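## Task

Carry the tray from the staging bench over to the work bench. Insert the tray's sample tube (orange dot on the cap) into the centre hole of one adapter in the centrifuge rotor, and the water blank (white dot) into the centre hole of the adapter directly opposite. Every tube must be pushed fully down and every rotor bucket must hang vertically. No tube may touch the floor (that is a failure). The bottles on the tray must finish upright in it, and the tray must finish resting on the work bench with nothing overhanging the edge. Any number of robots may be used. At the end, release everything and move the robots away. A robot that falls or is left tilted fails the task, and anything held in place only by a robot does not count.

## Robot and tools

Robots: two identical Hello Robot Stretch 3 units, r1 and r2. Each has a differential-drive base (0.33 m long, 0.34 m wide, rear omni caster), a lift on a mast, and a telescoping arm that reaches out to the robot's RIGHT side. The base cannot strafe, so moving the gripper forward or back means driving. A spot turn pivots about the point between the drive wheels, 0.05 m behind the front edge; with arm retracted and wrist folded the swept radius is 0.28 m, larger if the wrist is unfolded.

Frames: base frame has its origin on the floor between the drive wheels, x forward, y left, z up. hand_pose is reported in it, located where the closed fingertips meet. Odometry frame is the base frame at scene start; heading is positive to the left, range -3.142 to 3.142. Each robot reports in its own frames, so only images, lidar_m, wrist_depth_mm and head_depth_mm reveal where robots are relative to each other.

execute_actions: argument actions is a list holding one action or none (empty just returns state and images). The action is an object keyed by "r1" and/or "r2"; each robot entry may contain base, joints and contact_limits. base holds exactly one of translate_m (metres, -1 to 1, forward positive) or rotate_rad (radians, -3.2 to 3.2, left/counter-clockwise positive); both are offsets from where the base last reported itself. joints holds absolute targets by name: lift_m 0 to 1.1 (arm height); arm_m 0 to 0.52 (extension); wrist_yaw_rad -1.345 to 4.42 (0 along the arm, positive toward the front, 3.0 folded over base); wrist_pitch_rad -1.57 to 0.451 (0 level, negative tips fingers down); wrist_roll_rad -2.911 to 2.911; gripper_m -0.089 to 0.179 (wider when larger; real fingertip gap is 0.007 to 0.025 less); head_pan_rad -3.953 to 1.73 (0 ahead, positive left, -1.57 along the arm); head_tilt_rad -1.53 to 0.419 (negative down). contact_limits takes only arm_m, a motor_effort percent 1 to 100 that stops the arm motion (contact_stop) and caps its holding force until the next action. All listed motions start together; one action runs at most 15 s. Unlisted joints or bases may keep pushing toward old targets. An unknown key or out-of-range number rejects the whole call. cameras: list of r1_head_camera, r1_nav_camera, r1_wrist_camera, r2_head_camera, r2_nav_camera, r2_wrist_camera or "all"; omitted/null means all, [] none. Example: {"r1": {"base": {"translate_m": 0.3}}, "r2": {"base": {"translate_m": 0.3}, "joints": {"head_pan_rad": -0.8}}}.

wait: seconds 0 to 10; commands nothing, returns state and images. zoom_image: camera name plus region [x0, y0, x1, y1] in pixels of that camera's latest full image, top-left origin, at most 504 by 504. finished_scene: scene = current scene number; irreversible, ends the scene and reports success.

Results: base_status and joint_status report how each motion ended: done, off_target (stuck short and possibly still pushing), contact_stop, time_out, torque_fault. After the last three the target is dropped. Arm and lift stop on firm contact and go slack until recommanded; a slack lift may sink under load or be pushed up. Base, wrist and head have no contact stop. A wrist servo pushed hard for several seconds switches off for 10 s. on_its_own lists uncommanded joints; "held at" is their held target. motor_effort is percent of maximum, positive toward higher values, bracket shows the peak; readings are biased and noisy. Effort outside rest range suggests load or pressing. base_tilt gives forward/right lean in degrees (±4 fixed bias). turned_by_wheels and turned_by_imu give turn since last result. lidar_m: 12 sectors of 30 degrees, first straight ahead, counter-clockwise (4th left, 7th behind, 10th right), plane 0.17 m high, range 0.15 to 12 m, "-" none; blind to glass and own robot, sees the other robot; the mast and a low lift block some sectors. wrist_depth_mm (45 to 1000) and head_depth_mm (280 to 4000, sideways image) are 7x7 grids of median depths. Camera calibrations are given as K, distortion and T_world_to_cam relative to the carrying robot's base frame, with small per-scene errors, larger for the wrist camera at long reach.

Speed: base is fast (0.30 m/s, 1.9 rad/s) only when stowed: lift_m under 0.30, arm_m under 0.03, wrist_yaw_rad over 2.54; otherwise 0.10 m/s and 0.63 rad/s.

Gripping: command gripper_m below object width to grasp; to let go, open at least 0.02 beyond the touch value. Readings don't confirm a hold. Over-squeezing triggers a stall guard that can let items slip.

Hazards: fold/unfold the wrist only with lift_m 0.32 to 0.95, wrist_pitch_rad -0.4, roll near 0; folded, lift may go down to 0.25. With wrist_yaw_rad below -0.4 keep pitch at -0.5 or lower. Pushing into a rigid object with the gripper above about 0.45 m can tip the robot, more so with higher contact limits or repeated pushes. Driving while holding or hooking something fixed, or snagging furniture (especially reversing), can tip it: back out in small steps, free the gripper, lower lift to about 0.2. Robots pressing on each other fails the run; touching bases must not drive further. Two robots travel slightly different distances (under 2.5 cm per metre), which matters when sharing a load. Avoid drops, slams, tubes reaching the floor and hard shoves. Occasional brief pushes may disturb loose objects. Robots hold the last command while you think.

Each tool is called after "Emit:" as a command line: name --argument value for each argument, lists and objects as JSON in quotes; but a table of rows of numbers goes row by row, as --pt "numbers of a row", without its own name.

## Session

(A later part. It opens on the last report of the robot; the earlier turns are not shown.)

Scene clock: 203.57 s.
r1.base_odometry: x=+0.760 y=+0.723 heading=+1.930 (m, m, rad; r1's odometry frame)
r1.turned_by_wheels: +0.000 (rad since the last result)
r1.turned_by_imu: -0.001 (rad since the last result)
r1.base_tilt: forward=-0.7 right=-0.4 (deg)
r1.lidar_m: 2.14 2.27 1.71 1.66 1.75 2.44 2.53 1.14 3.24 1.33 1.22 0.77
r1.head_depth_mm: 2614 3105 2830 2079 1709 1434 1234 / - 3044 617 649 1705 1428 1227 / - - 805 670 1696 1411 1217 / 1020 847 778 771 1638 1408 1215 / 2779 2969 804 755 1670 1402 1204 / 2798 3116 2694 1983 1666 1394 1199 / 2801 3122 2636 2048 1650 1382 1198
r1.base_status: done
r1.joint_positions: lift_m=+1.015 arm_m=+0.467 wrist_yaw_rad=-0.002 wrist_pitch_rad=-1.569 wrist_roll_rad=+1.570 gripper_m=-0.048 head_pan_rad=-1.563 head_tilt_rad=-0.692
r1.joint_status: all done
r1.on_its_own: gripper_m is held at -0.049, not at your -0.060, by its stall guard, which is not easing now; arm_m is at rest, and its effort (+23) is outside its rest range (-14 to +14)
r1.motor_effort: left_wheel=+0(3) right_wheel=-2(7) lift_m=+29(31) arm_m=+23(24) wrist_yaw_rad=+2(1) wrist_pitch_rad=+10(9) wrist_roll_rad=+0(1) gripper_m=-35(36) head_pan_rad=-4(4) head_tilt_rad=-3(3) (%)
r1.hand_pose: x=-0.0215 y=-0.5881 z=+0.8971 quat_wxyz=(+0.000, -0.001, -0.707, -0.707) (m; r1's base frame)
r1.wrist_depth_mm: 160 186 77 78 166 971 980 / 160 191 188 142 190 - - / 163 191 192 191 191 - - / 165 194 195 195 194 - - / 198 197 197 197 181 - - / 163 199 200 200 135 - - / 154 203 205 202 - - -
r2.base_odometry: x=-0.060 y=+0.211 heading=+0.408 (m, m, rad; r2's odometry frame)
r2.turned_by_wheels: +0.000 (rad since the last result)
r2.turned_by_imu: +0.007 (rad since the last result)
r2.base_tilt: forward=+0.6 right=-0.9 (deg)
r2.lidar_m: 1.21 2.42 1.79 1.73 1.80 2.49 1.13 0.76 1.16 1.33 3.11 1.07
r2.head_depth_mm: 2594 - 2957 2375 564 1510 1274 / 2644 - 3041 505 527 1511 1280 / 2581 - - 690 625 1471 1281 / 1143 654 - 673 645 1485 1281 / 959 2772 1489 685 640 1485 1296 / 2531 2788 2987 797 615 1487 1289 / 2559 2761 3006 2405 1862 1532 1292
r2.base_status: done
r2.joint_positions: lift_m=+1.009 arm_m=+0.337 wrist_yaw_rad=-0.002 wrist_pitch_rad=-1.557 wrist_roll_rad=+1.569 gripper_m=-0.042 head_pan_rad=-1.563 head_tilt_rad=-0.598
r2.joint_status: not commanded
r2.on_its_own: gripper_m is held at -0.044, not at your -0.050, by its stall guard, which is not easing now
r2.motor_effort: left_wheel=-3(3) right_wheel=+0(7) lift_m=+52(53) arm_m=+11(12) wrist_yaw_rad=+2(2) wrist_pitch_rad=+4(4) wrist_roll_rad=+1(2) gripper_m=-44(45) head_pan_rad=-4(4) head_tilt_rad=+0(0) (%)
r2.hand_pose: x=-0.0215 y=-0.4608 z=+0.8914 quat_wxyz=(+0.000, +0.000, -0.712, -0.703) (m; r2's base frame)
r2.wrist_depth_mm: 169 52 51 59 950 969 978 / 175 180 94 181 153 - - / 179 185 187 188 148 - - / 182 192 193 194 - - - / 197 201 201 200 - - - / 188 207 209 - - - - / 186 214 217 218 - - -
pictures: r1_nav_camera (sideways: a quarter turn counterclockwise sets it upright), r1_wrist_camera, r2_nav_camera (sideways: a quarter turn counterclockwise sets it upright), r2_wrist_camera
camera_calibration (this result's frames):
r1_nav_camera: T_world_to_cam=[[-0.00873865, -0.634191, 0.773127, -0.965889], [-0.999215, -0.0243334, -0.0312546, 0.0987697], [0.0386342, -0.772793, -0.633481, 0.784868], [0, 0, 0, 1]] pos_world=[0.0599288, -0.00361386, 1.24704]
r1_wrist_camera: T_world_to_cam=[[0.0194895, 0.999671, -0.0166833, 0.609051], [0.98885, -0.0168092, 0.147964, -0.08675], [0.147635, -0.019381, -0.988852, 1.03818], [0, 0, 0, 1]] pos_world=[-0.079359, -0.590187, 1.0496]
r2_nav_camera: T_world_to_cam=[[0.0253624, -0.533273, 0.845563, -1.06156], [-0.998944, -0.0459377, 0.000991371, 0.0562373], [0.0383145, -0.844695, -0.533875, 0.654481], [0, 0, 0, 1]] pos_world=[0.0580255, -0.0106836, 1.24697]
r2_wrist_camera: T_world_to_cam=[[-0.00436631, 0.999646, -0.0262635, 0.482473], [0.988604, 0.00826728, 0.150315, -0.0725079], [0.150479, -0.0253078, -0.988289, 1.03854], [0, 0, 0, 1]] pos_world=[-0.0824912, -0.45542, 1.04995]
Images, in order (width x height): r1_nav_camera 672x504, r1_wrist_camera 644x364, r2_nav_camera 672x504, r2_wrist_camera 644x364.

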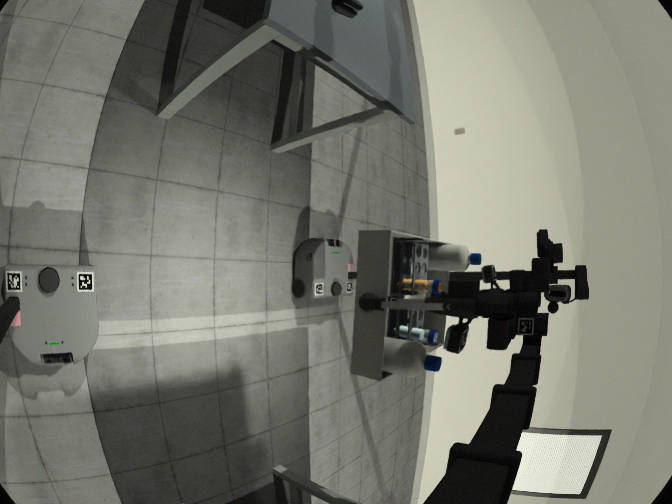

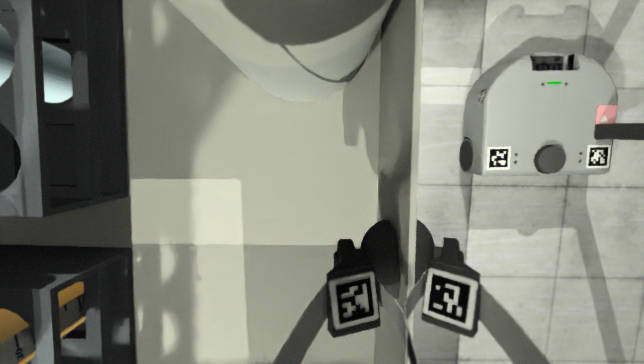

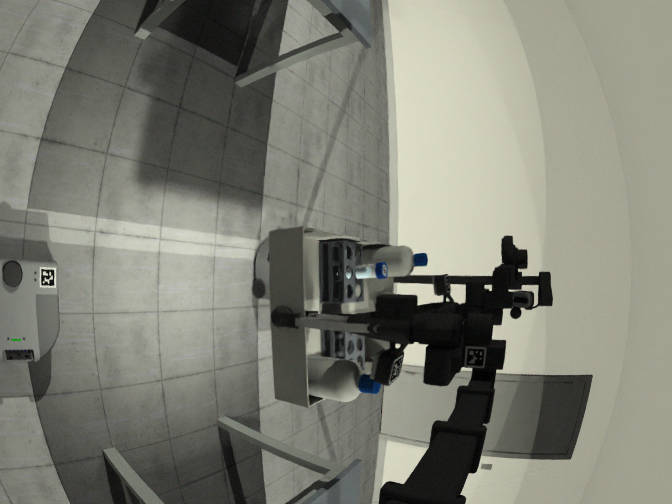

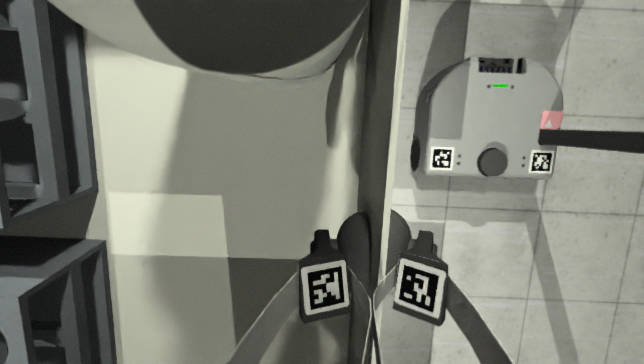

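Emit:
execute_actions --actions '[{"r1":{"joints":{"arm_m":0.395}}}]' --cameras '["r1_wrist_camera","r2_wrist_camera"]'

Emit:
execute_actions --actions '[{"r1":{"base":{"translate_m":-0.5},"joints":{"arm_m":0.385}},"r2":{"base":{"translate_m":0.5}}}]' --cameras '["r1_wrist_camera","r2_wrist_camera","r1_nav_camera","r2_nav_camera"]'

Scene clock: 208.93 s.
r1.base_odometry: x=+0.760 y=+0.723 heading=+1.930 (m, m, rad; r1's odometry frame)
r1.turned_by_wheels: +0.000 (rad since the last result)
r1.turned_by_imu: +0.000 (rad since the last result)
r1.base_tilt: forward=-0.6 right=-0.3 (deg)
r1.lidar_m: 2.13 2.27 1.71 1.67 1.74 2.44 2.54 1.13 3.26 1.34 1.22 0.77
r1.head_depth_mm: 2607 3110 2817 2069 1716 1429 1232 / 2628 3129 726 616 1697 1419 1222 / 699 - 779 730 1693 1417 1218 / 729 2972 745 641 1639 1409 1211 / 2738 2986 818 723 1664 1396 1204 / 2778 3135 2663 1925 1659 1393 1200 / 2800 3131 2670 2035 1644 1387 1192
r1.base_status: not commanded
r1.joint_positions: lift_m=+1.015 arm_m=+0.395 wrist_yaw_rad=-0.003 wrist_pitch_rad=-1.540 wrist_roll_rad=+1.570 gripper_m=-0.048 head_pan_rad=-1.563 head_tilt_rad=-0.692
r1.joint_status: all done
r1.on_its_own: gripper_m is held at -0.049, not at your -0.060, by its stall guard, which is not easing now
r1.motor_effort: left_wheel=+0(1) right_wheel=+0(2) lift_m=+30(29) arm_m=-6(21) wrist_yaw_rad=+1(2) wrist_pitch_rad=-5(10) wrist_roll_rad=+0(0) gripper_m=-18(36) head_pan_rad=-4(5) head_tilt_rad=-3(4) (%)
r1.hand_pose: x=-0.0215 y=-0.5239 z=+0.8965 quat_wxyz=(+0.000, -0.001, -0.718, -0.696) (m; r1's base frame)
r1.wrist_depth_mm: 190 75 87 150 968 978 984 / 191 195 127 192 - - 945 / 193 197 196 193 - - - / 196 199 197 196 - - - / 203 203 200 197 - - - / 188 205 203 - - - - / 194 206 204 203 - - -
r2.base_odometry: x=-0.060 y=+0.211 heading=+0.408 (m, m, rad; r2's odometry frame)
r2.turned_by_wheels: +0.000 (rad since the last result)
r2.turned_by_imu: +0.000 (rad since the last result)
r2.base_tilt: forward=+0.6 right=-0.7 (deg)
r2.lidar_m: 1.20 2.43 1.79 1.73 1.81 2.49 1.13 0.76 1.16 1.33 3.12 1.07
r2.head_depth_mm: 2588 - 2932 2370 1739 1498 1281 / 2603 - 3021 532 565 1502 1284 / 2577 - - 706 582 1516 1282 / 1146 - - 706 667 1510 1286 / 861 2742 1512 712 582 1526 1284 / 2497 2827 2972 803 582 1527 1285 / 2558 2760 3024 2424 1849 1531 1291
r2.base_status: not commanded
r2.joint_positions: lift_m=+1.009 arm_m=+0.338 wrist_yaw_rad=-0.002 wrist_pitch_rad=-1.539 wrist_roll_rad=+1.570 gripper_m=-0.042 head_pan_rad=-1.563 head_tilt_rad=-0.598
r2.joint_status: not commanded
r2.on_its_own: gripper_m is held at -0.044, not at your -0.050, by its stall guard, which is not easing now
r2.motor_effort: left_wheel=-3(3) right_wheel=+2(2) lift_m=+52(52) arm_m=+3(12) wrist_yaw_rad=+1(2) wrist_pitch_rad=-3(4) wrist_roll_rad=+0(1) gripper_m=-22(46) head_pan_rad=-4(3) head_tilt_rad=+0(1) (%)
r2.hand_pose: x=-0.0215 y=-0.4663 z=+0.8910 quat_wxyz=(+0.000, -0.001, -0.718, -0.696) (m; r2's base frame)
r2.wrist_depth_mm: - 54 74 172 957 956 961 / 182 78 131 181 - - 990 / 187 188 186 188 - - - / 192 196 194 196 - - - / 203 203 201 198 - - - / 205 211 209 - - - - / 214 221 219 - - - -
pictures: r1_wrist_camera, r2_wrist_camera
camera_calibration (this result's frames):
r1_wrist_camera: T_world_to_cam=[[0.0201877, 0.99874, -0.0459504, 0.570604], [0.98885, -0.0131631, 0.148335, -0.0839904], [0.147543, -0.0484326, -0.987869, 1.02274], [0, 0, 0, 1]] pos_world=[-0.0793627, -0.521456, 1.04901]
r2_wrist_camera: T_world_to_cam=[[-0.00322452, 0.999027, -0.0439785, 0.503483], [0.988617, 0.0098001, 0.150136, -0.0715329], [0.150421, -0.0429938, -0.987687, 1.02929], [0, 0, 0, 1]] pos_world=[-0.0824852, -0.458038, 1.0495]
Images, in order (width x height): r1_wrist_camera 644x364, r2_wrist_camera 644x364.

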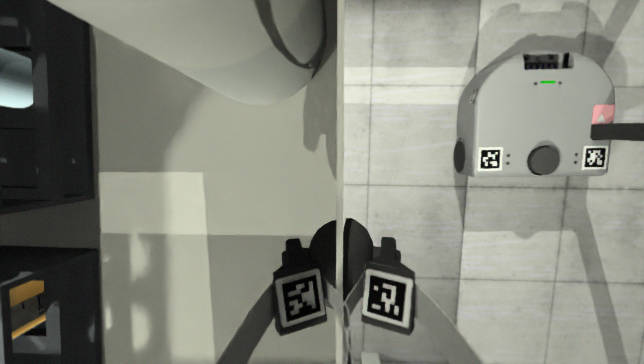

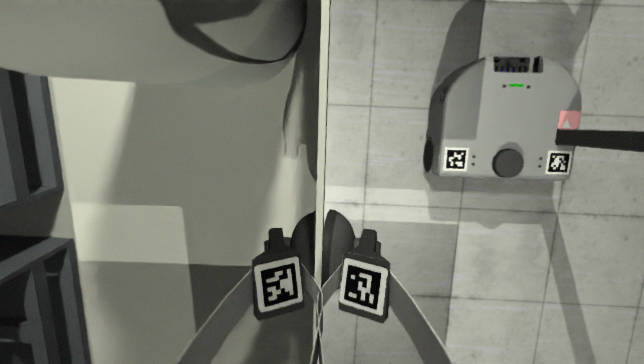

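Scene clock: 215.37 s.
r1.base_odometry: x=+0.936 y=+0.255 heading=+1.930 (m, m, rad; r1's odometry frame)
r1.turned_by_wheels: +0.000 (rad since the last result)
r1.turned_by_imu: +0.001 (rad since the last result)
r1.base_tilt: forward=-0.8 right=-0.2 (deg)
r1.lidar_m: 2.63 2.28 1.73 1.68 1.76 2.46 2.03 0.68 1.16 1.32 3.25 1.23
r1.head_depth_mm: 2615 3066 2817 2003 1717 1427 1230 / 2603 3164 716 604 1704 1425 1225 / 688 - 773 636 1700 1411 1222 / 720 2995 741 734 1631 1408 1210 / 2773 2983 792 629 1664 1401 1202 / 2763 3109 2686 1925 1661 1393 1197 / 2779 3145 2630 2034 1640 1388 1197
r1.base_status: done
r1.joint_positions: lift_m=+1.015 arm_m=+0.385 wrist_yaw_rad=-0.003 wrist_pitch_rad=-1.538 wrist_roll_rad=+1.570 gripper_m=-0.048 head_pan_rad=-1.563 head_tilt_rad=-0.692
r1.joint_status: all done
r1.on_its_own: gripper_m is held at -0.049, not at your -0.060, by its stall guard, which is not easing now
r1.motor_effort: left_wheel=+0(3) right_wheel=+0(4) lift_m=+29(30) arm_m=-4(8) wrist_yaw_rad=+2(2) wrist_pitch_rad=-6(13) wrist_roll_rad=+0(0) gripper_m=-18(17) head_pan_rad=-5(5) head_tilt_rad=-3(3) (%)
r1.hand_pose: x=-0.0215 y=-0.5144 z=+0.8965 quat_wxyz=(+0.000, -0.001, -0.718, -0.696) (m; r1's base frame)
r1.wrist_depth_mm: 190 74 86 145 959 952 958 / 183 195 126 191 - - 979 / 193 196 196 195 - - - / 196 198 199 195 - - - / 203 202 199 197 - - - / 181 204 202 - - - - / 184 205 205 203 - - -
r2.base_odometry: x=+0.399 y=+0.409 heading=+0.408 (m, m, rad; r2's odometry frame)
r2.turned_by_wheels: +0.000 (rad since the last result)
r2.turned_by_imu: -0.002 (rad since the last result)
r2.base_tilt: forward=+0.7 right=-0.8 (deg)
r2.lidar_m: 1.21 2.43 1.79 1.72 1.80 2.48 1.24 1.24 3.10 1.31 1.07 0.61
r2.head_depth_mm: 2612 - 2933 2353 1724 1500 1269 / 2615 - 3050 531 565 1513 1276 / 2583 - - 705 579 1517 1279 / 1130 - - 708 622 1510 1277 / 862 2700 1489 711 583 1512 1284 / 2532 2783 2968 807 580 1516 1291 / 2562 2796 3008 2406 1860 1527 1296
r2.base_status: done
r2.joint_positions: lift_m=+1.009 arm_m=+0.338 wrist_yaw_rad=-0.002 wrist_pitch_rad=-1.537 wrist_roll_rad=+1.570 gripper_m=-0.042 head_pan_rad=-1.563 head_tilt_rad=-0.598
r2.joint_status: not commanded
r2.on_its_own: gripper_m is held at -0.044, not at your -0.050, by its stall guard, which is not easing now
r2.motor_effort: left_wheel=-2(2) right_wheel=+1(9) lift_m=+52(52) arm_m=+3(4) wrist_yaw_rad=+2(1) wrist_pitch_rad=-4(9) wrist_roll_rad=+0(0) gripper_m=-23(22) head_pan_rad=-4(3) head_tilt_rad=+0(2) (%)
r2.hand_pose: x=-0.0215 y=-0.4672 z=+0.8910 quat_wxyz=(+0.000, -0.001, -0.719, -0.695) (m; r2's base frame)
r2.wrist_depth_mm: - 55 74 173 968 945 959 / 182 78 130 182 - - 988 / 186 189 187 189 - - - / 192 195 193 195 - - - / 203 203 202 198 - - - / 205 212 210 - - - - / 214 222 219 556 - - -
pictures: r1_nav_camera (sideways: a quarter turn counterclockwise sets it upright), r1_wrist_camera, r2_nav_camera (sideways: a quarter turn counterclockwise sets it upright), r2_wrist_camera
camera_calibration (this result's frames):
r1_nav_camera: T_world_to_cam=[[-0.00873858, -0.634191, 0.773127, -0.965889], [-0.999215, -0.0243335, -0.0312546, 0.0987697], [0.0386343, -0.772794, -0.633481, 0.784868], [0, 0, 0, 1]] pos_world=[0.0599288, -0.00361385, 1.24704]
r1_wrist_camera: T_world_to_cam=[[0.0201792, 0.998644, -0.0479806, 0.562878], [0.988851, -0.0128535, 0.148355, -0.0837183], [0.147538, -0.0504393, -0.987769, 1.02204], [0, 0, 0, 1]] pos_world=[-0.0793634, -0.51164, 1.04897]
r2_nav_camera: T_world_to_cam=[[0.0253624, -0.533273, 0.845563, -1.06156], [-0.998944, -0.0459377, 0.000991376, 0.0562373], [0.0383145, -0.844695, -0.533875, 0.654481], [0, 0, 0, 1]] pos_world=[0.0580255, -0.0106836, 1.24697]
r2_wrist_camera: T_world_to_cam=[[-0.00323482, 0.998895, -0.0468768, 0.506866], [0.988618, 0.0102455, 0.1501, -0.0712756], [0.150415, -0.0458576, -0.987559, 1.02776], [0, 0, 0, 1]] pos_world=[-0.0824861, -0.458445, 1.04943]
Images, in order (width x height): r1_nav_camera 672x504, r1_wrist_camera 644x364, r2_nav_camera 672x504, r2_wrist_camera 644x364.

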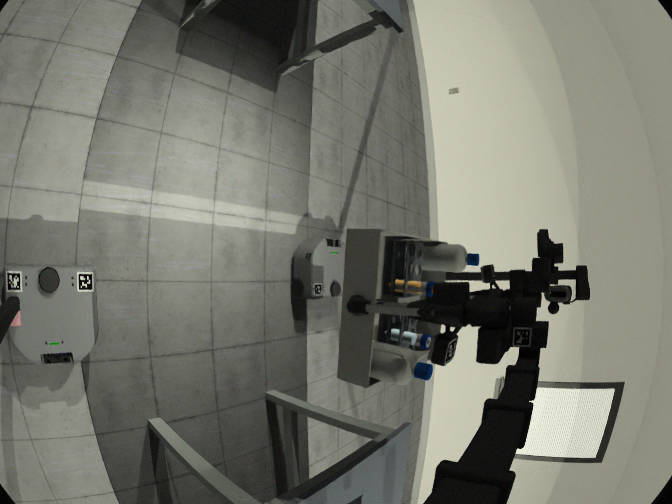

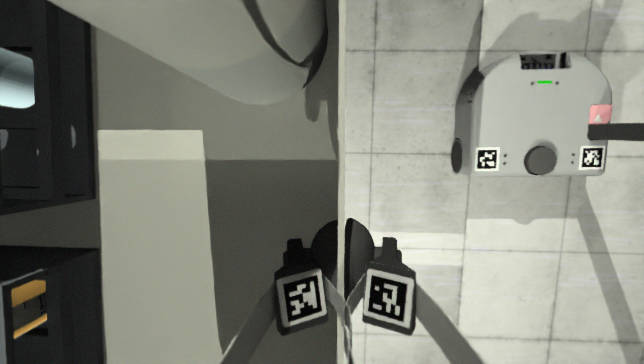

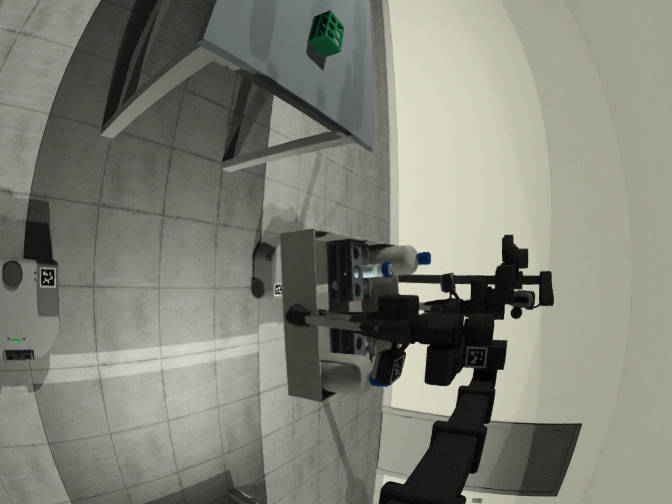

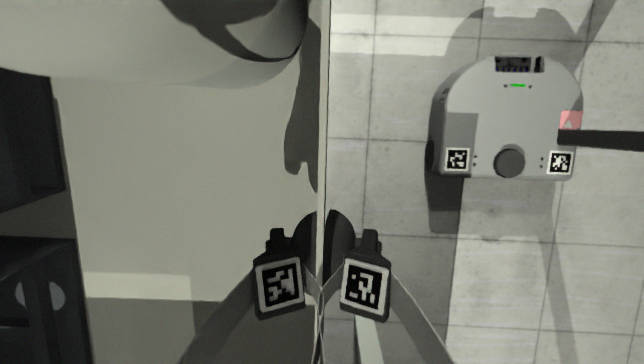

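Emit:
execute_actions --actions '[{"r1":{"base":{"translate_m":-0.5},"joints":{"arm_m":0.37,"lift_m":1.045}},"r2":{"base":{"translate_m":0.5},"joints":{"lift_m":1.04}}}]' --cameras '["r1_nav_camera","r2_nav_camera"]'

Emit:
execute_actions --actions '[{"r1":{"base":{"translate_m":-0.45},"joints":{"arm_m":0.36}},"r2":{"base":{"translate_m":0.45}}}]' --cameras '["r1_nav_camera","r2_nav_camera","r1_head_camera"]'

Scene clock: 223.47 s.
r1.base_odometry: x=+1.111 y=-0.214 heading=+1.930 (m, m, rad; r1's odometry frame)
r1.turned_by_wheels: +0.000 (rad since the last result)
r1.turned_by_imu: +0.001 (rad since the last result)
r1.base_tilt: forward=-0.7 right=-0.3 (deg)
r1.lidar_m: 1.71 2.33 1.75 1.69 1.77 2.48 1.54 1.37 0.35 0.35 3.24 1.71
r1.head_depth_mm: - 3008 1099 787 697 583 1202 / - 3062 567 578 691 579 1202 / - - 738 605 688 576 761 / 2605 2894 722 696 1631 1407 1212 / 2724 2902 728 597 1656 1397 1207 / 2781 3065 2685 1917 1656 1392 1204 / 2759 3098 2649 2031 1639 1385 1192
r1.base_status: done
r1.joint_positions: lift_m=+1.045 arm_m=+0.370 wrist_yaw_rad=-0.003 wrist_pitch_rad=-1.532 wrist_roll_rad=+1.570 gripper_m=-0.048 head_pan_rad=-1.563 head_tilt_rad=-0.692
r1.joint_status: all done
r1.on_its_own: gripper_m is held at -0.049, not at your -0.060, by its stall guard, which is not easing now
r1.motor_effort: left_wheel=+0(2) right_wheel=+1(3) lift_m=+32(31) arm_m=-6(7) wrist_yaw_rad=+2(2) wrist_pitch_rad=-9(16) wrist_roll_rad=+1(1) gripper_m=-18(17) head_pan_rad=-4(4) head_tilt_rad=-3(4) (%)
r1.hand_pose: x=-0.0215 y=-0.5009 z=+0.9263 quat_wxyz=(+0.000, -0.001, -0.720, -0.694) (m; r1's base frame)
r1.wrist_depth_mm: 174 75 86 149 295 291 959 / 192 196 127 190 302 295 999 / 193 197 195 195 303 301 - / 197 200 199 198 - - - / 206 204 200 199 - - - / 183 205 204 - - - - / 185 209 207 203 - - -
r2.base_odometry: x=+0.858 y=+0.607 heading=+0.408 (m, m, rad; r2's odometry frame)
r2.turned_by_wheels: +0.000 (rad since the last result)
r2.turned_by_imu: -0.002 (rad since the last result)
r2.base_tilt: forward=+0.8 right=-0.8 (deg)
r2.lidar_m: 1.22 2.43 1.79 1.72 1.79 2.46 1.72 1.94 3.09 0.30 0.32 0.44
r2.head_depth_mm: 2563 - 3066 2268 1776 1508 1270 / 2557 2874 3033 523 567 1512 1275 / 2529 - 3051 686 562 1520 1280 / 1090 - - 690 651 1440 1204 / 692 2728 788 698 563 625 528 / 2584 2778 2938 710 561 629 530 / 2592 2784 2997 990 742 627 530
r2.base_status: done
r2.joint_positions: lift_m=+1.039 arm_m=+0.338 wrist_yaw_rad=-0.002 wrist_pitch_rad=-1.531 wrist_roll_rad=+1.570 gripper_m=-0.042 head_pan_rad=-1.563 head_tilt_rad=-0.598
r2.joint_status: all done
r2.on_its_own: gripper_m is held at -0.044, not at your -0.050, by its stall guard, which is not easing now
r2.motor_effort: left_wheel=-1(4) right_wheel=+0(7) lift_m=+53(55) arm_m=+2(3) wrist_yaw_rad=+2(2) wrist_pitch_rad=-7(12) wrist_roll_rad=+0(0) gripper_m=-22(23) head_pan_rad=-4(4) head_tilt_rad=+0(1) (%)
r2.hand_pose: x=-0.0215 y=-0.4686 z=+0.9209 quat_wxyz=(+0.000, -0.001, -0.721, -0.693) (m; r2's base frame)
r2.wrist_depth_mm: - 55 76 173 - 990 971 / 184 78 131 181 - - - / 188 188 187 189 - - - / 193 196 194 196 - - - / 204 204 203 197 325 326 - / 206 212 210 - 334 333 - / 214 222 220 223 342 343 -
pictures: r1_nav_camera (sideways: a quarter turn counterclockwise sets it upright), r2_nav_camera (sideways: a quarter turn counterclockwise sets it upright)
camera_calibration (this result's frames):
r1_nav_camera: T_world_to_cam=[[-0.0087388, -0.634191, 0.773127, -0.965889], [-0.999215, -0.0243331, -0.0312546, 0.0987697], [0.038634, -0.772793, -0.633481, 0.784868], [0, 0, 0, 1]] pos_world=[0.0599288, -0.00361387, 1.24704]
r2_nav_camera: T_world_to_cam=[[0.0253625, -0.533273, 0.845563, -1.06156], [-0.998944, -0.0459379, 0.000991376, 0.0562373], [0.0383147, -0.844695, -0.533875, 0.654481], [0, 0, 0, 1]] pos_world=[0.0580255, -0.0106836, 1.24697]
Images, in order (width x height): r1_nav_camera 672x504, r2_nav_camera 672x504.

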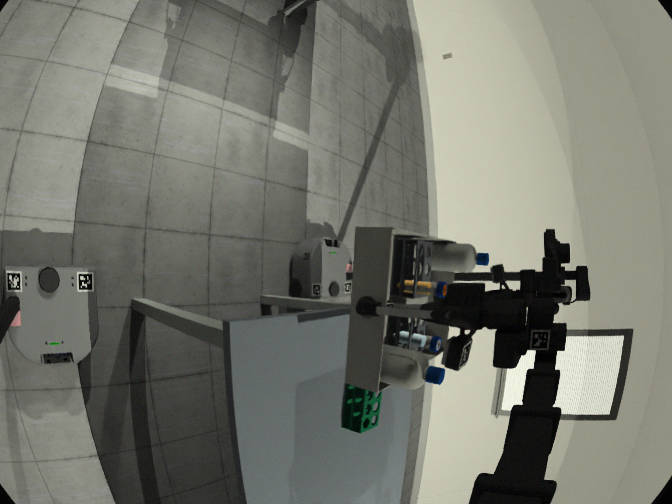

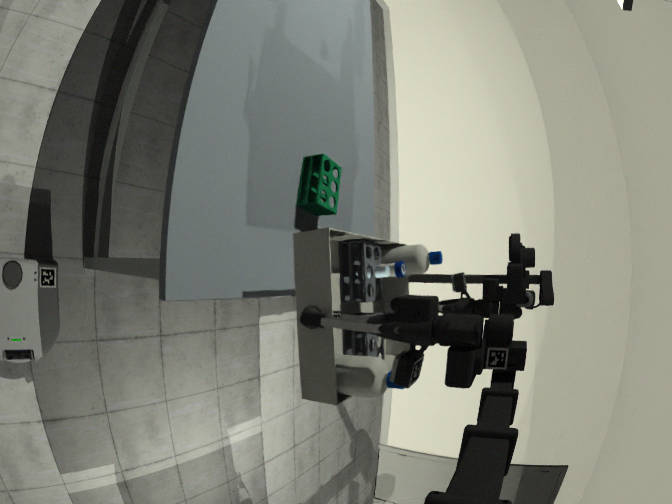

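Scene clock: 229.40 s.
r1.base_odometry: x=+1.269 y=-0.635 heading=+1.930 (m, m, rad; r1's odometry frame)
r1.turned_by_wheels: +0.000 (rad since the last result)
r1.turned_by_imu: +0.001 (rad since the last result)
r1.base_tilt: forward=-0.7 right=-0.3 (deg)
r1.lidar_m: 2.16 2.36 1.76 1.71 1.79 2.51 1.27 1.09 1.01 0.98 0.48 0.49
r1.head_depth_mm: - 2992 1101 786 697 583 1183 / - 3070 617 573 691 579 1200 / - - 708 637 687 577 1196 / 1262 2885 713 595 684 573 1186 / 2723 2902 722 585 678 569 1187 / 2750 3117 1085 757 672 566 1203 / 2770 3063 1078 824 670 564 1195
r1.base_status: done
r1.joint_positions: lift_m=+1.045 arm_m=+0.360 wrist_yaw_rad=-0.003 wrist_pitch_rad=-1.534 wrist_roll_rad=+1.570 gripper_m=-0.048 head_pan_rad=-1.563 head_tilt_rad=-0.692
r1.joint_status: all done
r1.on_its_own: gripper_m is held at -0.049, not at your -0.060, by its stall guard, which is not easing now
r1.motor_effort: left_wheel=+0(3) right_wheel=+0(3) lift_m=+31(31) arm_m=-5(7) wrist_yaw_rad=+1(2) wrist_pitch_rad=-8(15) wrist_roll_rad=+0(0) gripper_m=-18(18) head_pan_rad=-5(4) head_tilt_rad=-3(3) (%)
r1.hand_pose: x=-0.0215 y=-0.4904 z=+0.9263 quat_wxyz=(+0.000, -0.001, -0.720, -0.694) (m; r1's base frame)
r1.wrist_depth_mm: 174 75 87 149 294 289 975 / 192 195 126 190 301 297 - / 195 198 195 193 307 307 - / 197 199 196 196 317 310 - / 206 204 203 198 321 319 - / 183 205 201 - 326 324 - / 186 208 205 204 340 334 -
r2.base_odometry: x=+1.271 y=+0.786 heading=+0.408 (m, m, rad; r2's odometry frame)
r2.turned_by_wheels: +0.000 (rad since the last result)
r2.turned_by_imu: -0.002 (rad since the last result)
r2.base_tilt: forward=+0.6 right=-0.8 (deg)
r2.lidar_m: 1.49 2.43 1.79 1.72 1.79 2.46 2.17 0.44 0.32 0.31 0.32 0.44
r2.head_depth_mm: 2580 - 3110 937 732 621 524 / 2552 2872 3083 523 567 620 524 / 2574 - 3056 686 562 621 526 / 1083 - - 691 650 623 527 / 689 2702 794 696 562 625 529 / 2563 2825 3000 707 561 626 530 / 2545 2794 2994 991 771 629 530
r2.base_status: done
r2.joint_positions: lift_m=+1.039 arm_m=+0.338 wrist_yaw_rad=-0.002 wrist_pitch_rad=-1.533 wrist_roll_rad=+1.570 gripper_m=-0.042 head_pan_rad=-1.563 head_tilt_rad=-0.598
r2.joint_status: not commanded
r2.on_its_own: gripper_m is held at -0.044, not at your -0.050, by its stall guard, which is not easing now
r2.motor_effort: left_wheel=-1(4) right_wheel=+0(7) lift_m=+53(53) arm_m=+2(2) wrist_yaw_rad=+3(1) wrist_pitch_rad=-6(11) wrist_roll_rad=+0(0) gripper_m=-23(22) head_pan_rad=-4(4) head_tilt_rad=-1(1) (%)
r2.hand_pose: x=-0.0215 y=-0.4680 z=+0.9209 quat_wxyz=(+0.000, -0.001, -0.720, -0.694) (m; r2's base frame)
r2.wrist_depth_mm: - 55 75 173 295 294 969 / 183 78 131 182 300 298 - / 187 188 187 188 308 306 - / 192 196 194 196 320 315 - / 203 204 202 198 323 324 - / 205 211 210 - 333 334 - / 212 221 219 282 346 344 -
pictures: r1_head_camera (sideways: a quarter turn clockwise sets it upright), r1_nav_camera (sideways: a quarter turn counterclockwise sets it upright), r2_nav_camera (sideways: a quarter turn counterclockwise sets it upright)
camera_calibration (this result's frames):
r1_head_camera: T_world_to_cam=[[-0.0463707, 0.624793, -0.779413, 1.03907], [0.998729, 0.0135644, -0.0485453, 0.0584476], [-0.0197585, -0.780673, -0.624627, 0.7743], [0, 0, 0, 1]] pos_world=[0.00510807, -0.0455207, 1.29635]
r1_nav_camera: T_world_to_cam=[[-0.00873873, -0.634191, 0.773127, -0.965889], [-0.999215, -0.0243333, -0.0312546, 0.0987697], [0.0386341, -0.772793, -0.633481, 0.784868], [0, 0, 0, 1]] pos_world=[0.0599288, -0.00361386, 1.24704]
r2_nav_camera: T_world_to_cam=[[0.0253626, -0.533273, 0.845563, -1.06156], [-0.998944, -0.0459381, 0.000991373, 0.0562373], [0.0383148, -0.844695, -0.533875, 0.654481], [0, 0, 0, 1]] pos_world=[0.0580255, -0.0106836, 1.24697]
Images, in order (width x height): r1_head_camera 896x504, r1_nav_camera 672x504, r2_nav_camera 672x504.

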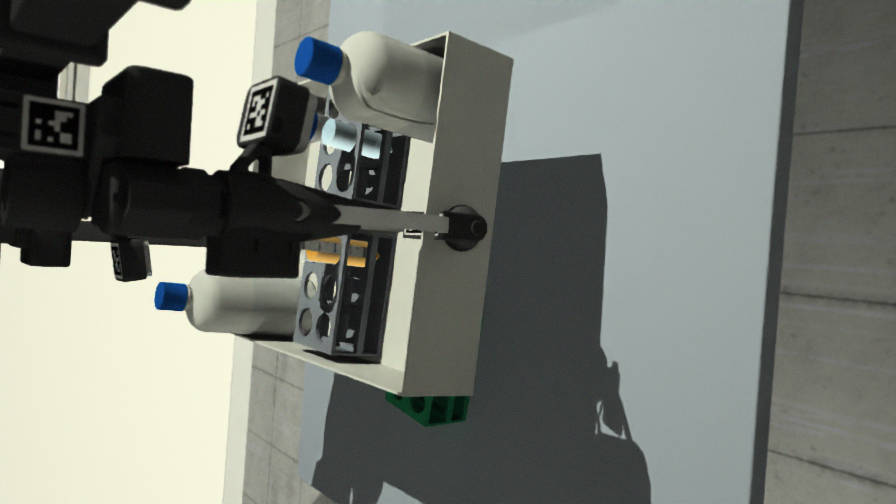

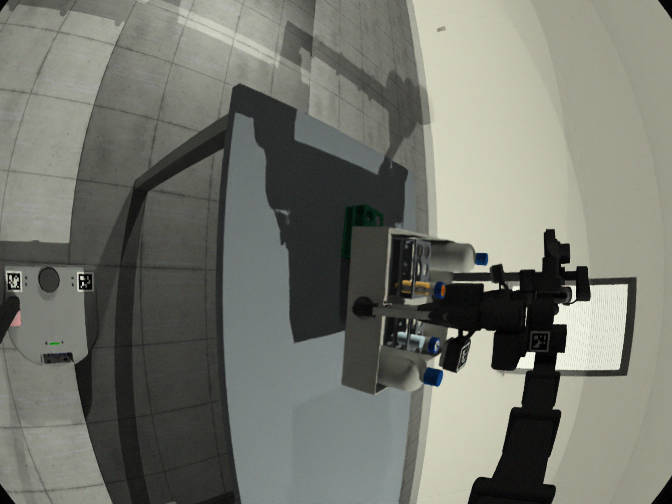

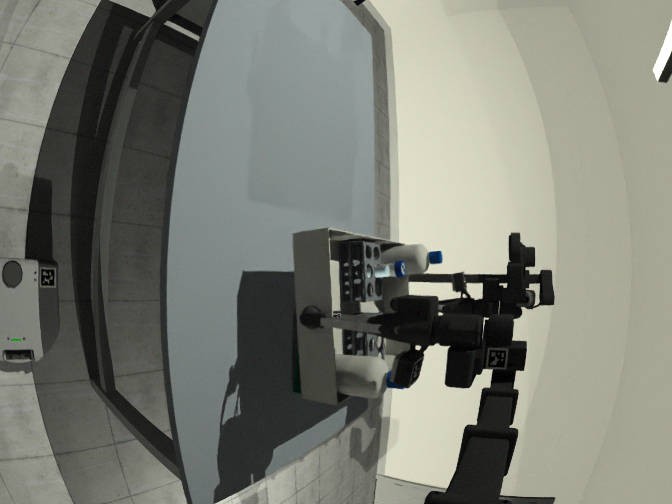

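Emit:
execute_actions --actions '[{"r1":{"base":{"translate_m":-0.5},"joints":{"arm_m":0.35}},"r2":{"base":{"translate_m":0.5}}}]' --cameras '[]'

Emit:
execute_actions --actions '[{"r1":{"joints":{"arm_m":0.26,"lift_m":0.96}},"r2":{"joints":{"arm_m":0.428,"lift_m":0.955}}}]' --cameras '["r1_nav_camera","r2_nav_camera","r1_head_camera"]'

Scene clock: 237.50 s.
r1.base_odometry: x=+1.445 y=-1.103 heading=+1.930 (m, m, rad; r1's odometry frame)
r1.turned_by_wheels: +0.000 (rad since the last result)
r1.turned_by_imu: +0.000 (rad since the last result)
r1.base_tilt: forward=-0.7 right=-0.2 (deg)
r1.lidar_m: 2.65 2.37 1.78 1.73 1.81 2.53 1.00 0.62 1.00 0.97 1.02 0.91
r1.head_depth_mm: - 2945 1097 784 696 582 1160 / - 3081 651 559 693 579 1155 / - - 747 589 688 575 1172 / 1923 2919 689 584 683 572 1164 / 2690 2899 722 581 678 570 1161 / 2720 3064 1085 757 675 566 1176 / 2743 3076 1071 827 668 563 1178
r1.base_status: done
r1.joint_positions: lift_m=+1.045 arm_m=+0.350 wrist_yaw_rad=-0.003 wrist_pitch_rad=-1.540 wrist_roll_rad=+1.570 gripper_m=-0.048 head_pan_rad=-1.563 head_tilt_rad=-0.692
r1.joint_status: all done
r1.on_its_own: gripper_m is held at -0.049, not at your -0.060, by its stall guard, which is not easing now
r1.motor_effort: left_wheel=-1(3) right_wheel=+0(4) lift_m=+31(31) arm_m=-4(7) wrist_yaw_rad=+1(2) wrist_pitch_rad=-5(14) wrist_roll_rad=+0(0) gripper_m=-19(19) head_pan_rad=-4(5) head_tilt_rad=-3(3) (%)
r1.hand_pose: x=-0.0215 y=-0.4788 z=+0.9264 quat_wxyz=(+0.000, -0.001, -0.718, -0.697) (m; r1's base frame)
r1.wrist_depth_mm: 189 74 86 146 294 291 961 / 182 196 126 190 306 301 - / 193 199 194 194 310 306 - / 195 200 197 196 313 311 - / 203 202 198 198 324 320 - / 180 205 202 - 328 328 - / 183 206 205 202 341 335 -
r2.base_odometry: x=+1.730 y=+0.984 heading=+0.408 (m, m, rad; r2's odometry frame)
r2.turned_by_wheels: +0.000 (rad since the last result)
r2.turned_by_imu: -0.002 (rad since the last result)
r2.base_tilt: forward=+0.7 right=-0.8 (deg)
r2.lidar_m: 1.50 2.44 1.79 1.72 1.79 2.45 2.66 0.44 0.32 0.31 0.32 0.44
r2.head_depth_mm: 2561 - 3099 930 732 620 524 / 2570 2881 3057 522 565 621 527 / 2552 - 3072 684 559 622 527 / 1066 - - 692 607 623 527 / 686 1368 798 696 561 626 528 / 2579 2794 2964 706 562 628 531 / 2532 2797 3017 991 770 630 530
r2.base_status: done
r2.joint_positions: lift_m=+1.039 arm_m=+0.338 wrist_yaw_rad=-0.002 wrist_pitch_rad=-1.538 wrist_roll_rad=+1.570 gripper_m=-0.042 head_pan_rad=-1.563 head_tilt_rad=-0.598
r2.joint_status: not commanded
r2.on_its_own: gripper_m is held at -0.044, not at your -0.050, by its stall guard, which is not easing now
r2.motor_effort: left_wheel=+0(3) right_wheel=-1(7) lift_m=+53(53) arm_m=+2(2) wrist_yaw_rad=+1(2) wrist_pitch_rad=-4(11) wrist_roll_rad=+0(0) gripper_m=-23(23) head_pan_rad=-4(4) head_tilt_rad=-1(1) (%)
r2.hand_pose: x=-0.0215 y=-0.4669 z=+0.9210 quat_wxyz=(+0.000, -0.001, -0.718, -0.696) (m; r2's base frame)
r2.wrist_depth_mm: - 55 75 173 295 292 975 / 183 77 131 181 301 299 - / 187 187 187 188 309 310 - / 193 195 194 196 316 315 - / 202 202 202 197 325 327 - / 205 211 209 - 333 336 - / 214 221 219 281 345 346 -
pictures: none
No camera images: the call's "cameras" was empty. Leave "cameras" out to get every camera's image.

Scene clock: 239.40 s.
r1.base_odometry: x=+1.445 y=-1.103 heading=+1.930 (m, m, rad; r1's odometry frame)
r1.turned_by_wheels: +0.000 (rad since the last result)
r1.turned_by_imu: +0.000 (rad since the last result)
r1.base_tilt: forward=-0.7 right=-0.3 (deg)
r1.lidar_m: 2.66 2.37 1.77 1.72 1.81 2.53 1.00 0.62 1.00 0.97 1.01 0.91
r1.head_depth_mm: 2653 2880 - 849 576 581 1162 / 2672 2863 - 775 537 568 1157 / 2608 683 - 675 638 573 1171 / 664 716 1108 - 627 573 1171 / 2669 3038 754 696 617 570 1166 / 2708 3074 1088 804 621 567 1177 / 2723 3106 1072 825 670 565 1173
r1.base_status: not commanded
r1.joint_positions: lift_m=+0.960 arm_m=+0.260 wrist_yaw_rad=-0.002 wrist_pitch_rad=-1.540 wrist_roll_rad=+1.570 gripper_m=-0.048 head_pan_rad=-1.563 head_tilt_rad=-0.692
r1.joint_status: all done
r1.on_its_own: gripper_m is held at -0.049, not at your -0.060, by its stall guard, which is not easing now
r1.motor_effort: left_wheel=+0(1) right_wheel=+0(0) lift_m=+26(31) arm_m=-5(5) wrist_yaw_rad=+1(1) wrist_pitch_rad=-5(5) wrist_roll_rad=+0(0) gripper_m=-18(17) head_pan_rad=-4(5) head_tilt_rad=-3(3) (%)
r1.hand_pose: x=-0.0215 y=-0.3887 z=+0.8417 quat_wxyz=(+0.000, -0.001, -0.717, -0.697) (m; r1's base frame)
r1.wrist_depth_mm: 190 74 86 152 216 920 902 / 191 197 126 190 220 220 931 / 195 197 196 194 226 224 937 / 194 200 197 196 231 969 968 / 204 203 201 199 235 - - / 180 204 203 - 241 - - / 185 207 205 203 251 - -
r2.base_odometry: x=+1.730 y=+0.984 heading=+0.408 (m, m, rad; r2's odometry frame)
r2.turned_by_wheels: +0.000 (rad since the last result)
r2.turned_by_imu: +0.000 (rad since the last result)
r2.base_tilt: forward=+0.7 right=-0.8 (deg)
r2.lidar_m: 1.49 2.43 1.79 1.72 1.79 2.45 2.67 0.44 0.32 0.31 0.32 0.44
r2.head_depth_mm: 2610 2894 - - 756 620 525 / 2618 2845 2967 654 691 622 525 / 2600 2735 976 797 692 624 527 / 2605 812 - 822 698 626 529 / 1190 1365 1468 813 697 625 529 / 2480 2795 3027 951 722 629 529 / 2546 2804 2991 990 767 627 532
r2.base_status: not commanded
r2.joint_positions: lift_m=+0.955 arm_m=+0.428 wrist_yaw_rad=-0.002 wrist_pitch_rad=-1.539 wrist_roll_rad=+1.570 gripper_m=-0.042 head_pan_rad=-1.563 head_tilt_rad=-0.598
r2.joint_status: all done
r2.on_its_own: gripper_m is held at -0.044, not at your -0.050, by its stall guard, which is not easing now
r2.motor_effort: left_wheel=+0(0) right_wheel=-1(1) lift_m=+26(51) arm_m=+4(4) wrist_yaw_rad=+1(2) wrist_pitch_rad=-3(4) wrist_roll_rad=+0(0) gripper_m=-22(23) head_pan_rad=-4(4) head_tilt_rad=-1(1) (%)
r2.hand_pose: x=-0.0215 y=-0.5564 z=+0.8371 quat_wxyz=(+0.000, -0.001, -0.718, -0.696) (m; r2's base frame)
r2.wrist_depth_mm: - 55 76 172 216 215 214 / 182 77 130 182 222 220 219 / 186 188 186 189 227 226 224 / 193 195 194 196 233 232 230 / 201 202 202 198 239 237 236 / 204 211 210 - 246 244 243 / 214 220 219 237 254 250 249
pictures: r1_head_camera (sideways: a quarter turn clockwise sets it upright), r1_nav_camera (sideways: a quarter turn counterclockwise sets it upright), r2_nav_camera (sideways: a quarter turn counterclockwise sets it upright)
camera_calibration (this result's frames):
r1_head_camera: T_world_to_cam=[[-0.0463708, 0.624792, -0.779413, 1.03907], [0.998729, 0.0135646, -0.0485453, 0.0584476], [-0.0197583, -0.780673, -0.624627, 0.7743], [0, 0, 0, 1]] pos_world=[0.00510809, -0.0455207, 1.29635]
r1_nav_camera: T_world_to_cam=[[-0.00873858, -0.634191, 0.773127, -0.965889], [-0.999215, -0.0243335, -0.0312546, 0.0987697], [0.0386343, -0.772794, -0.633481, 0.784868], [0, 0, 0, 1]] pos_world=[0.0599288, -0.00361385, 1.24704]
r2_nav_camera: T_world_to_cam=[[0.0253624, -0.533273, 0.845563, -1.06156], [-0.998944, -0.0459377, 0.000991373, 0.0562373], [0.0383145, -0.844695, -0.533875, 0.654481], [0, 0, 0, 1]] pos_world=[0.0580255, -0.0106836, 1.24697]
Images, in order (width x height): r1_head_camera 896x504, r1_nav_camera 672x504, r2_nav_camera 672x504.

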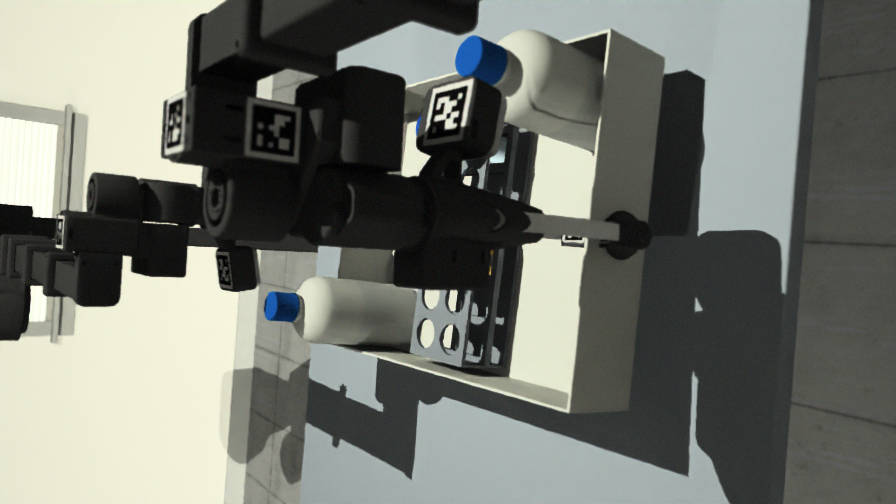

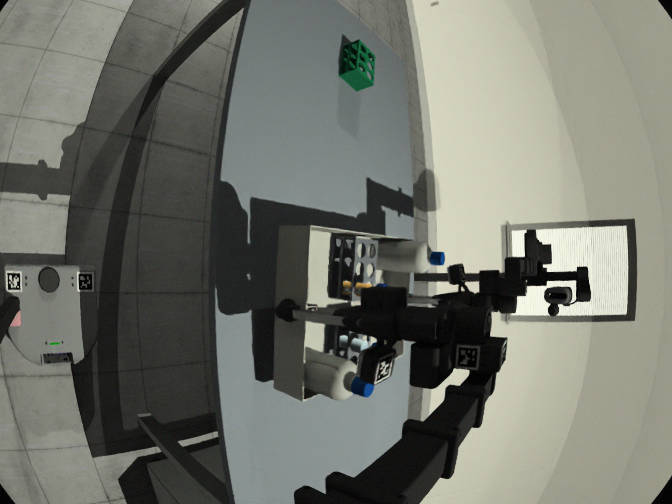

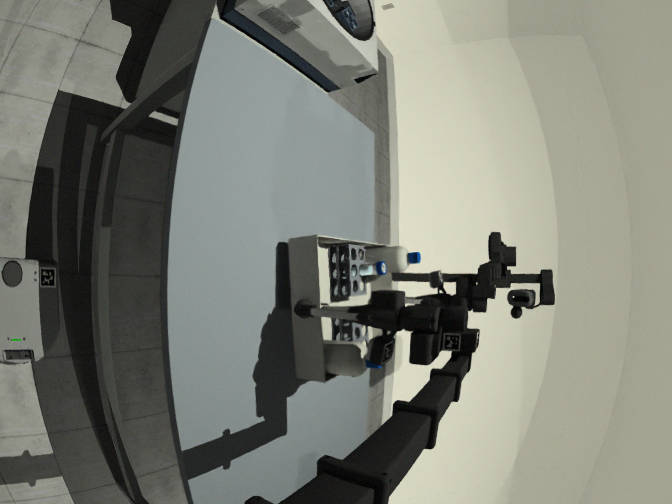

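Emit:
execute_actions --actions '[{"r1":{"joints":{"lift_m":0.913}},"r2":{"joints":{"lift_m":0.908}}}]' --cameras '[]'

Emit:
execute_actions --actions '[{"r1":{"joints":{"gripper_m":0.06}},"r2":{"joints":{"gripper_m":0.06}}}]' --cameras '[]'

Emit:
execute_actions --actions '[{"r1":{"joints":{"lift_m":1.1,"head_pan_rad":-2.2}},"r2":{"joints":{"lift_m":1.1}}}]' --cameras '["r1_wrist_camera","r1_nav_camera","r1_head_camera"]'

Emit:
execute_actions --actions '[{"r1":{"joints":{"arm_m":0.38,"gripper_m":0.08,"wrist_roll_rad":0}},"r2":{"joints":{"arm_m":0,"head_pan_rad":-0.9}}}]' --cameras '["r1_wrist_camera","r2_nav_camera"]'

Scene clock: 242.90 s.
r1.base_odometry: x=+1.445 y=-1.103 heading=+1.930 (m, m, rad; r1's odometry frame)
r1.turned_by_wheels: +0.000 (rad since the last result)
r1.turned_by_imu: +0.000 (rad since the last result)
r1.base_tilt: forward=-0.8 right=-0.2 (deg)
r1.lidar_m: 2.66 2.37 1.78 1.72 1.80 2.53 1.00 0.62 1.00 0.97 1.01 0.91
r1.head_depth_mm: 2674 2987 - - 579 581 1160 / 2681 2970 - 732 544 569 1159 / 2639 729 - - 667 573 1176 / 1022 674 1015 - 661 567 1165 / 2710 3026 1095 783 675 570 1164 / 2732 3071 1083 830 655 566 1172 / 2722 3098 1075 827 671 564 1169
r1.base_status: not commanded
r1.joint_positions: lift_m=+0.917 arm_m=+0.260 wrist_yaw_rad=-0.002 wrist_pitch_rad=-1.546 wrist_roll_rad=+1.570 gripper_m=-0.048 head_pan_rad=-1.563 head_tilt_rad=-0.692
r1.joint_status: lift_m contact_stop (moved -0.042 of -0.047)
r1.on_its_own: gripper_m is held at -0.049, not at your -0.060, by its stall guard, which is not easing now; lift_m is slack since a contact_stop, until your next command for it (your +0.913 is given up)
r1.motor_effort: left_wheel=+1(0) right_wheel=+0(2) lift_m=+24(27) arm_m=-4(5) wrist_yaw_rad=+0(1) wrist_pitch_rad=-2(5) wrist_roll_rad=+0(0) gripper_m=-16(18) head_pan_rad=-5(4) head_tilt_rad=-3(3) (%)
r1.hand_pose: x=-0.0215 y=-0.3874 z=+0.7994 quat_wxyz=(+0.000, -0.001, -0.716, -0.698) (m; r1's base frame)
r1.wrist_depth_mm: - 61 76 145 177 176 860 / 185 185 120 182 182 179 878 / 186 189 188 186 187 184 902 / 189 194 192 190 190 188 958 / 199 199 196 193 194 194 943 / 187 204 201 - 198 199 - / 185 208 206 204 205 205 -
r2.base_odometry: x=+1.730 y=+0.984 heading=+0.408 (m, m, rad; r2's odometry frame)
r2.turned_by_wheels: +0.000 (rad since the last result)
r2.turned_by_imu: +0.000 (rad since the last result)
r2.base_tilt: forward=+0.6 right=-0.7 (deg)
r2.lidar_m: 1.49 2.44 1.78 1.72 1.79 2.46 2.66 0.44 0.32 0.31 0.32 0.44
r2.head_depth_mm: 2643 2861 3099 - 714 621 524 / 2613 2877 - 662 694 622 525 / 2587 2832 - 844 694 623 527 / 2613 2706 - - 699 624 528 / 1219 940 1502 869 697 627 529 / 2517 2803 3014 950 723 627 530 / 2557 2825 3012 995 773 629 531
r2.base_status: not commanded
r2.joint_positions: lift_m=+0.913 arm_m=+0.428 wrist_yaw_rad=-0.001 wrist_pitch_rad=-1.544 wrist_roll_rad=+1.570 gripper_m=-0.042 head_pan_rad=-1.563 head_tilt_rad=-0.598
r2.joint_status: lift_m contact_stop (moved -0.042 of -0.047)
r2.on_its_own: gripper_m is held at -0.044, not at your -0.050, by its stall guard, which is not easing now; lift_m is slack since a contact_stop, until your next command for it (your +0.908 is given up)
r2.motor_effort: left_wheel=-2(2) right_wheel=+3(4) lift_m=+33(32) arm_m=+2(4) wrist_yaw_rad=+1(1) wrist_pitch_rad=-1(4) wrist_roll_rad=+0(0) gripper_m=-20(23) head_pan_rad=-4(4) head_tilt_rad=-1(1) (%)
r2.hand_pose: x=-0.0215 y=-0.5552 z=+0.7954 quat_wxyz=(+0.000, +0.000, -0.716, -0.698) (m; r2's base frame)
r2.wrist_depth_mm: - 64 87 178 179 178 178 / 184 184 137 183 184 183 183 / 188 189 188 188 188 187 186 / 193 194 194 193 193 192 192 / 200 200 199 197 199 198 197 / 203 205 204 - 204 203 202 / 206 211 210 210 211 209 207
pictures: none
No camera images: the call's "cameras" was empty. Leave "cameras" out to get every camera's image.

not run: a stop came earlier in this reply.

not run: a stop came earlier in this reply.

not run: a stop came earlier in this reply.


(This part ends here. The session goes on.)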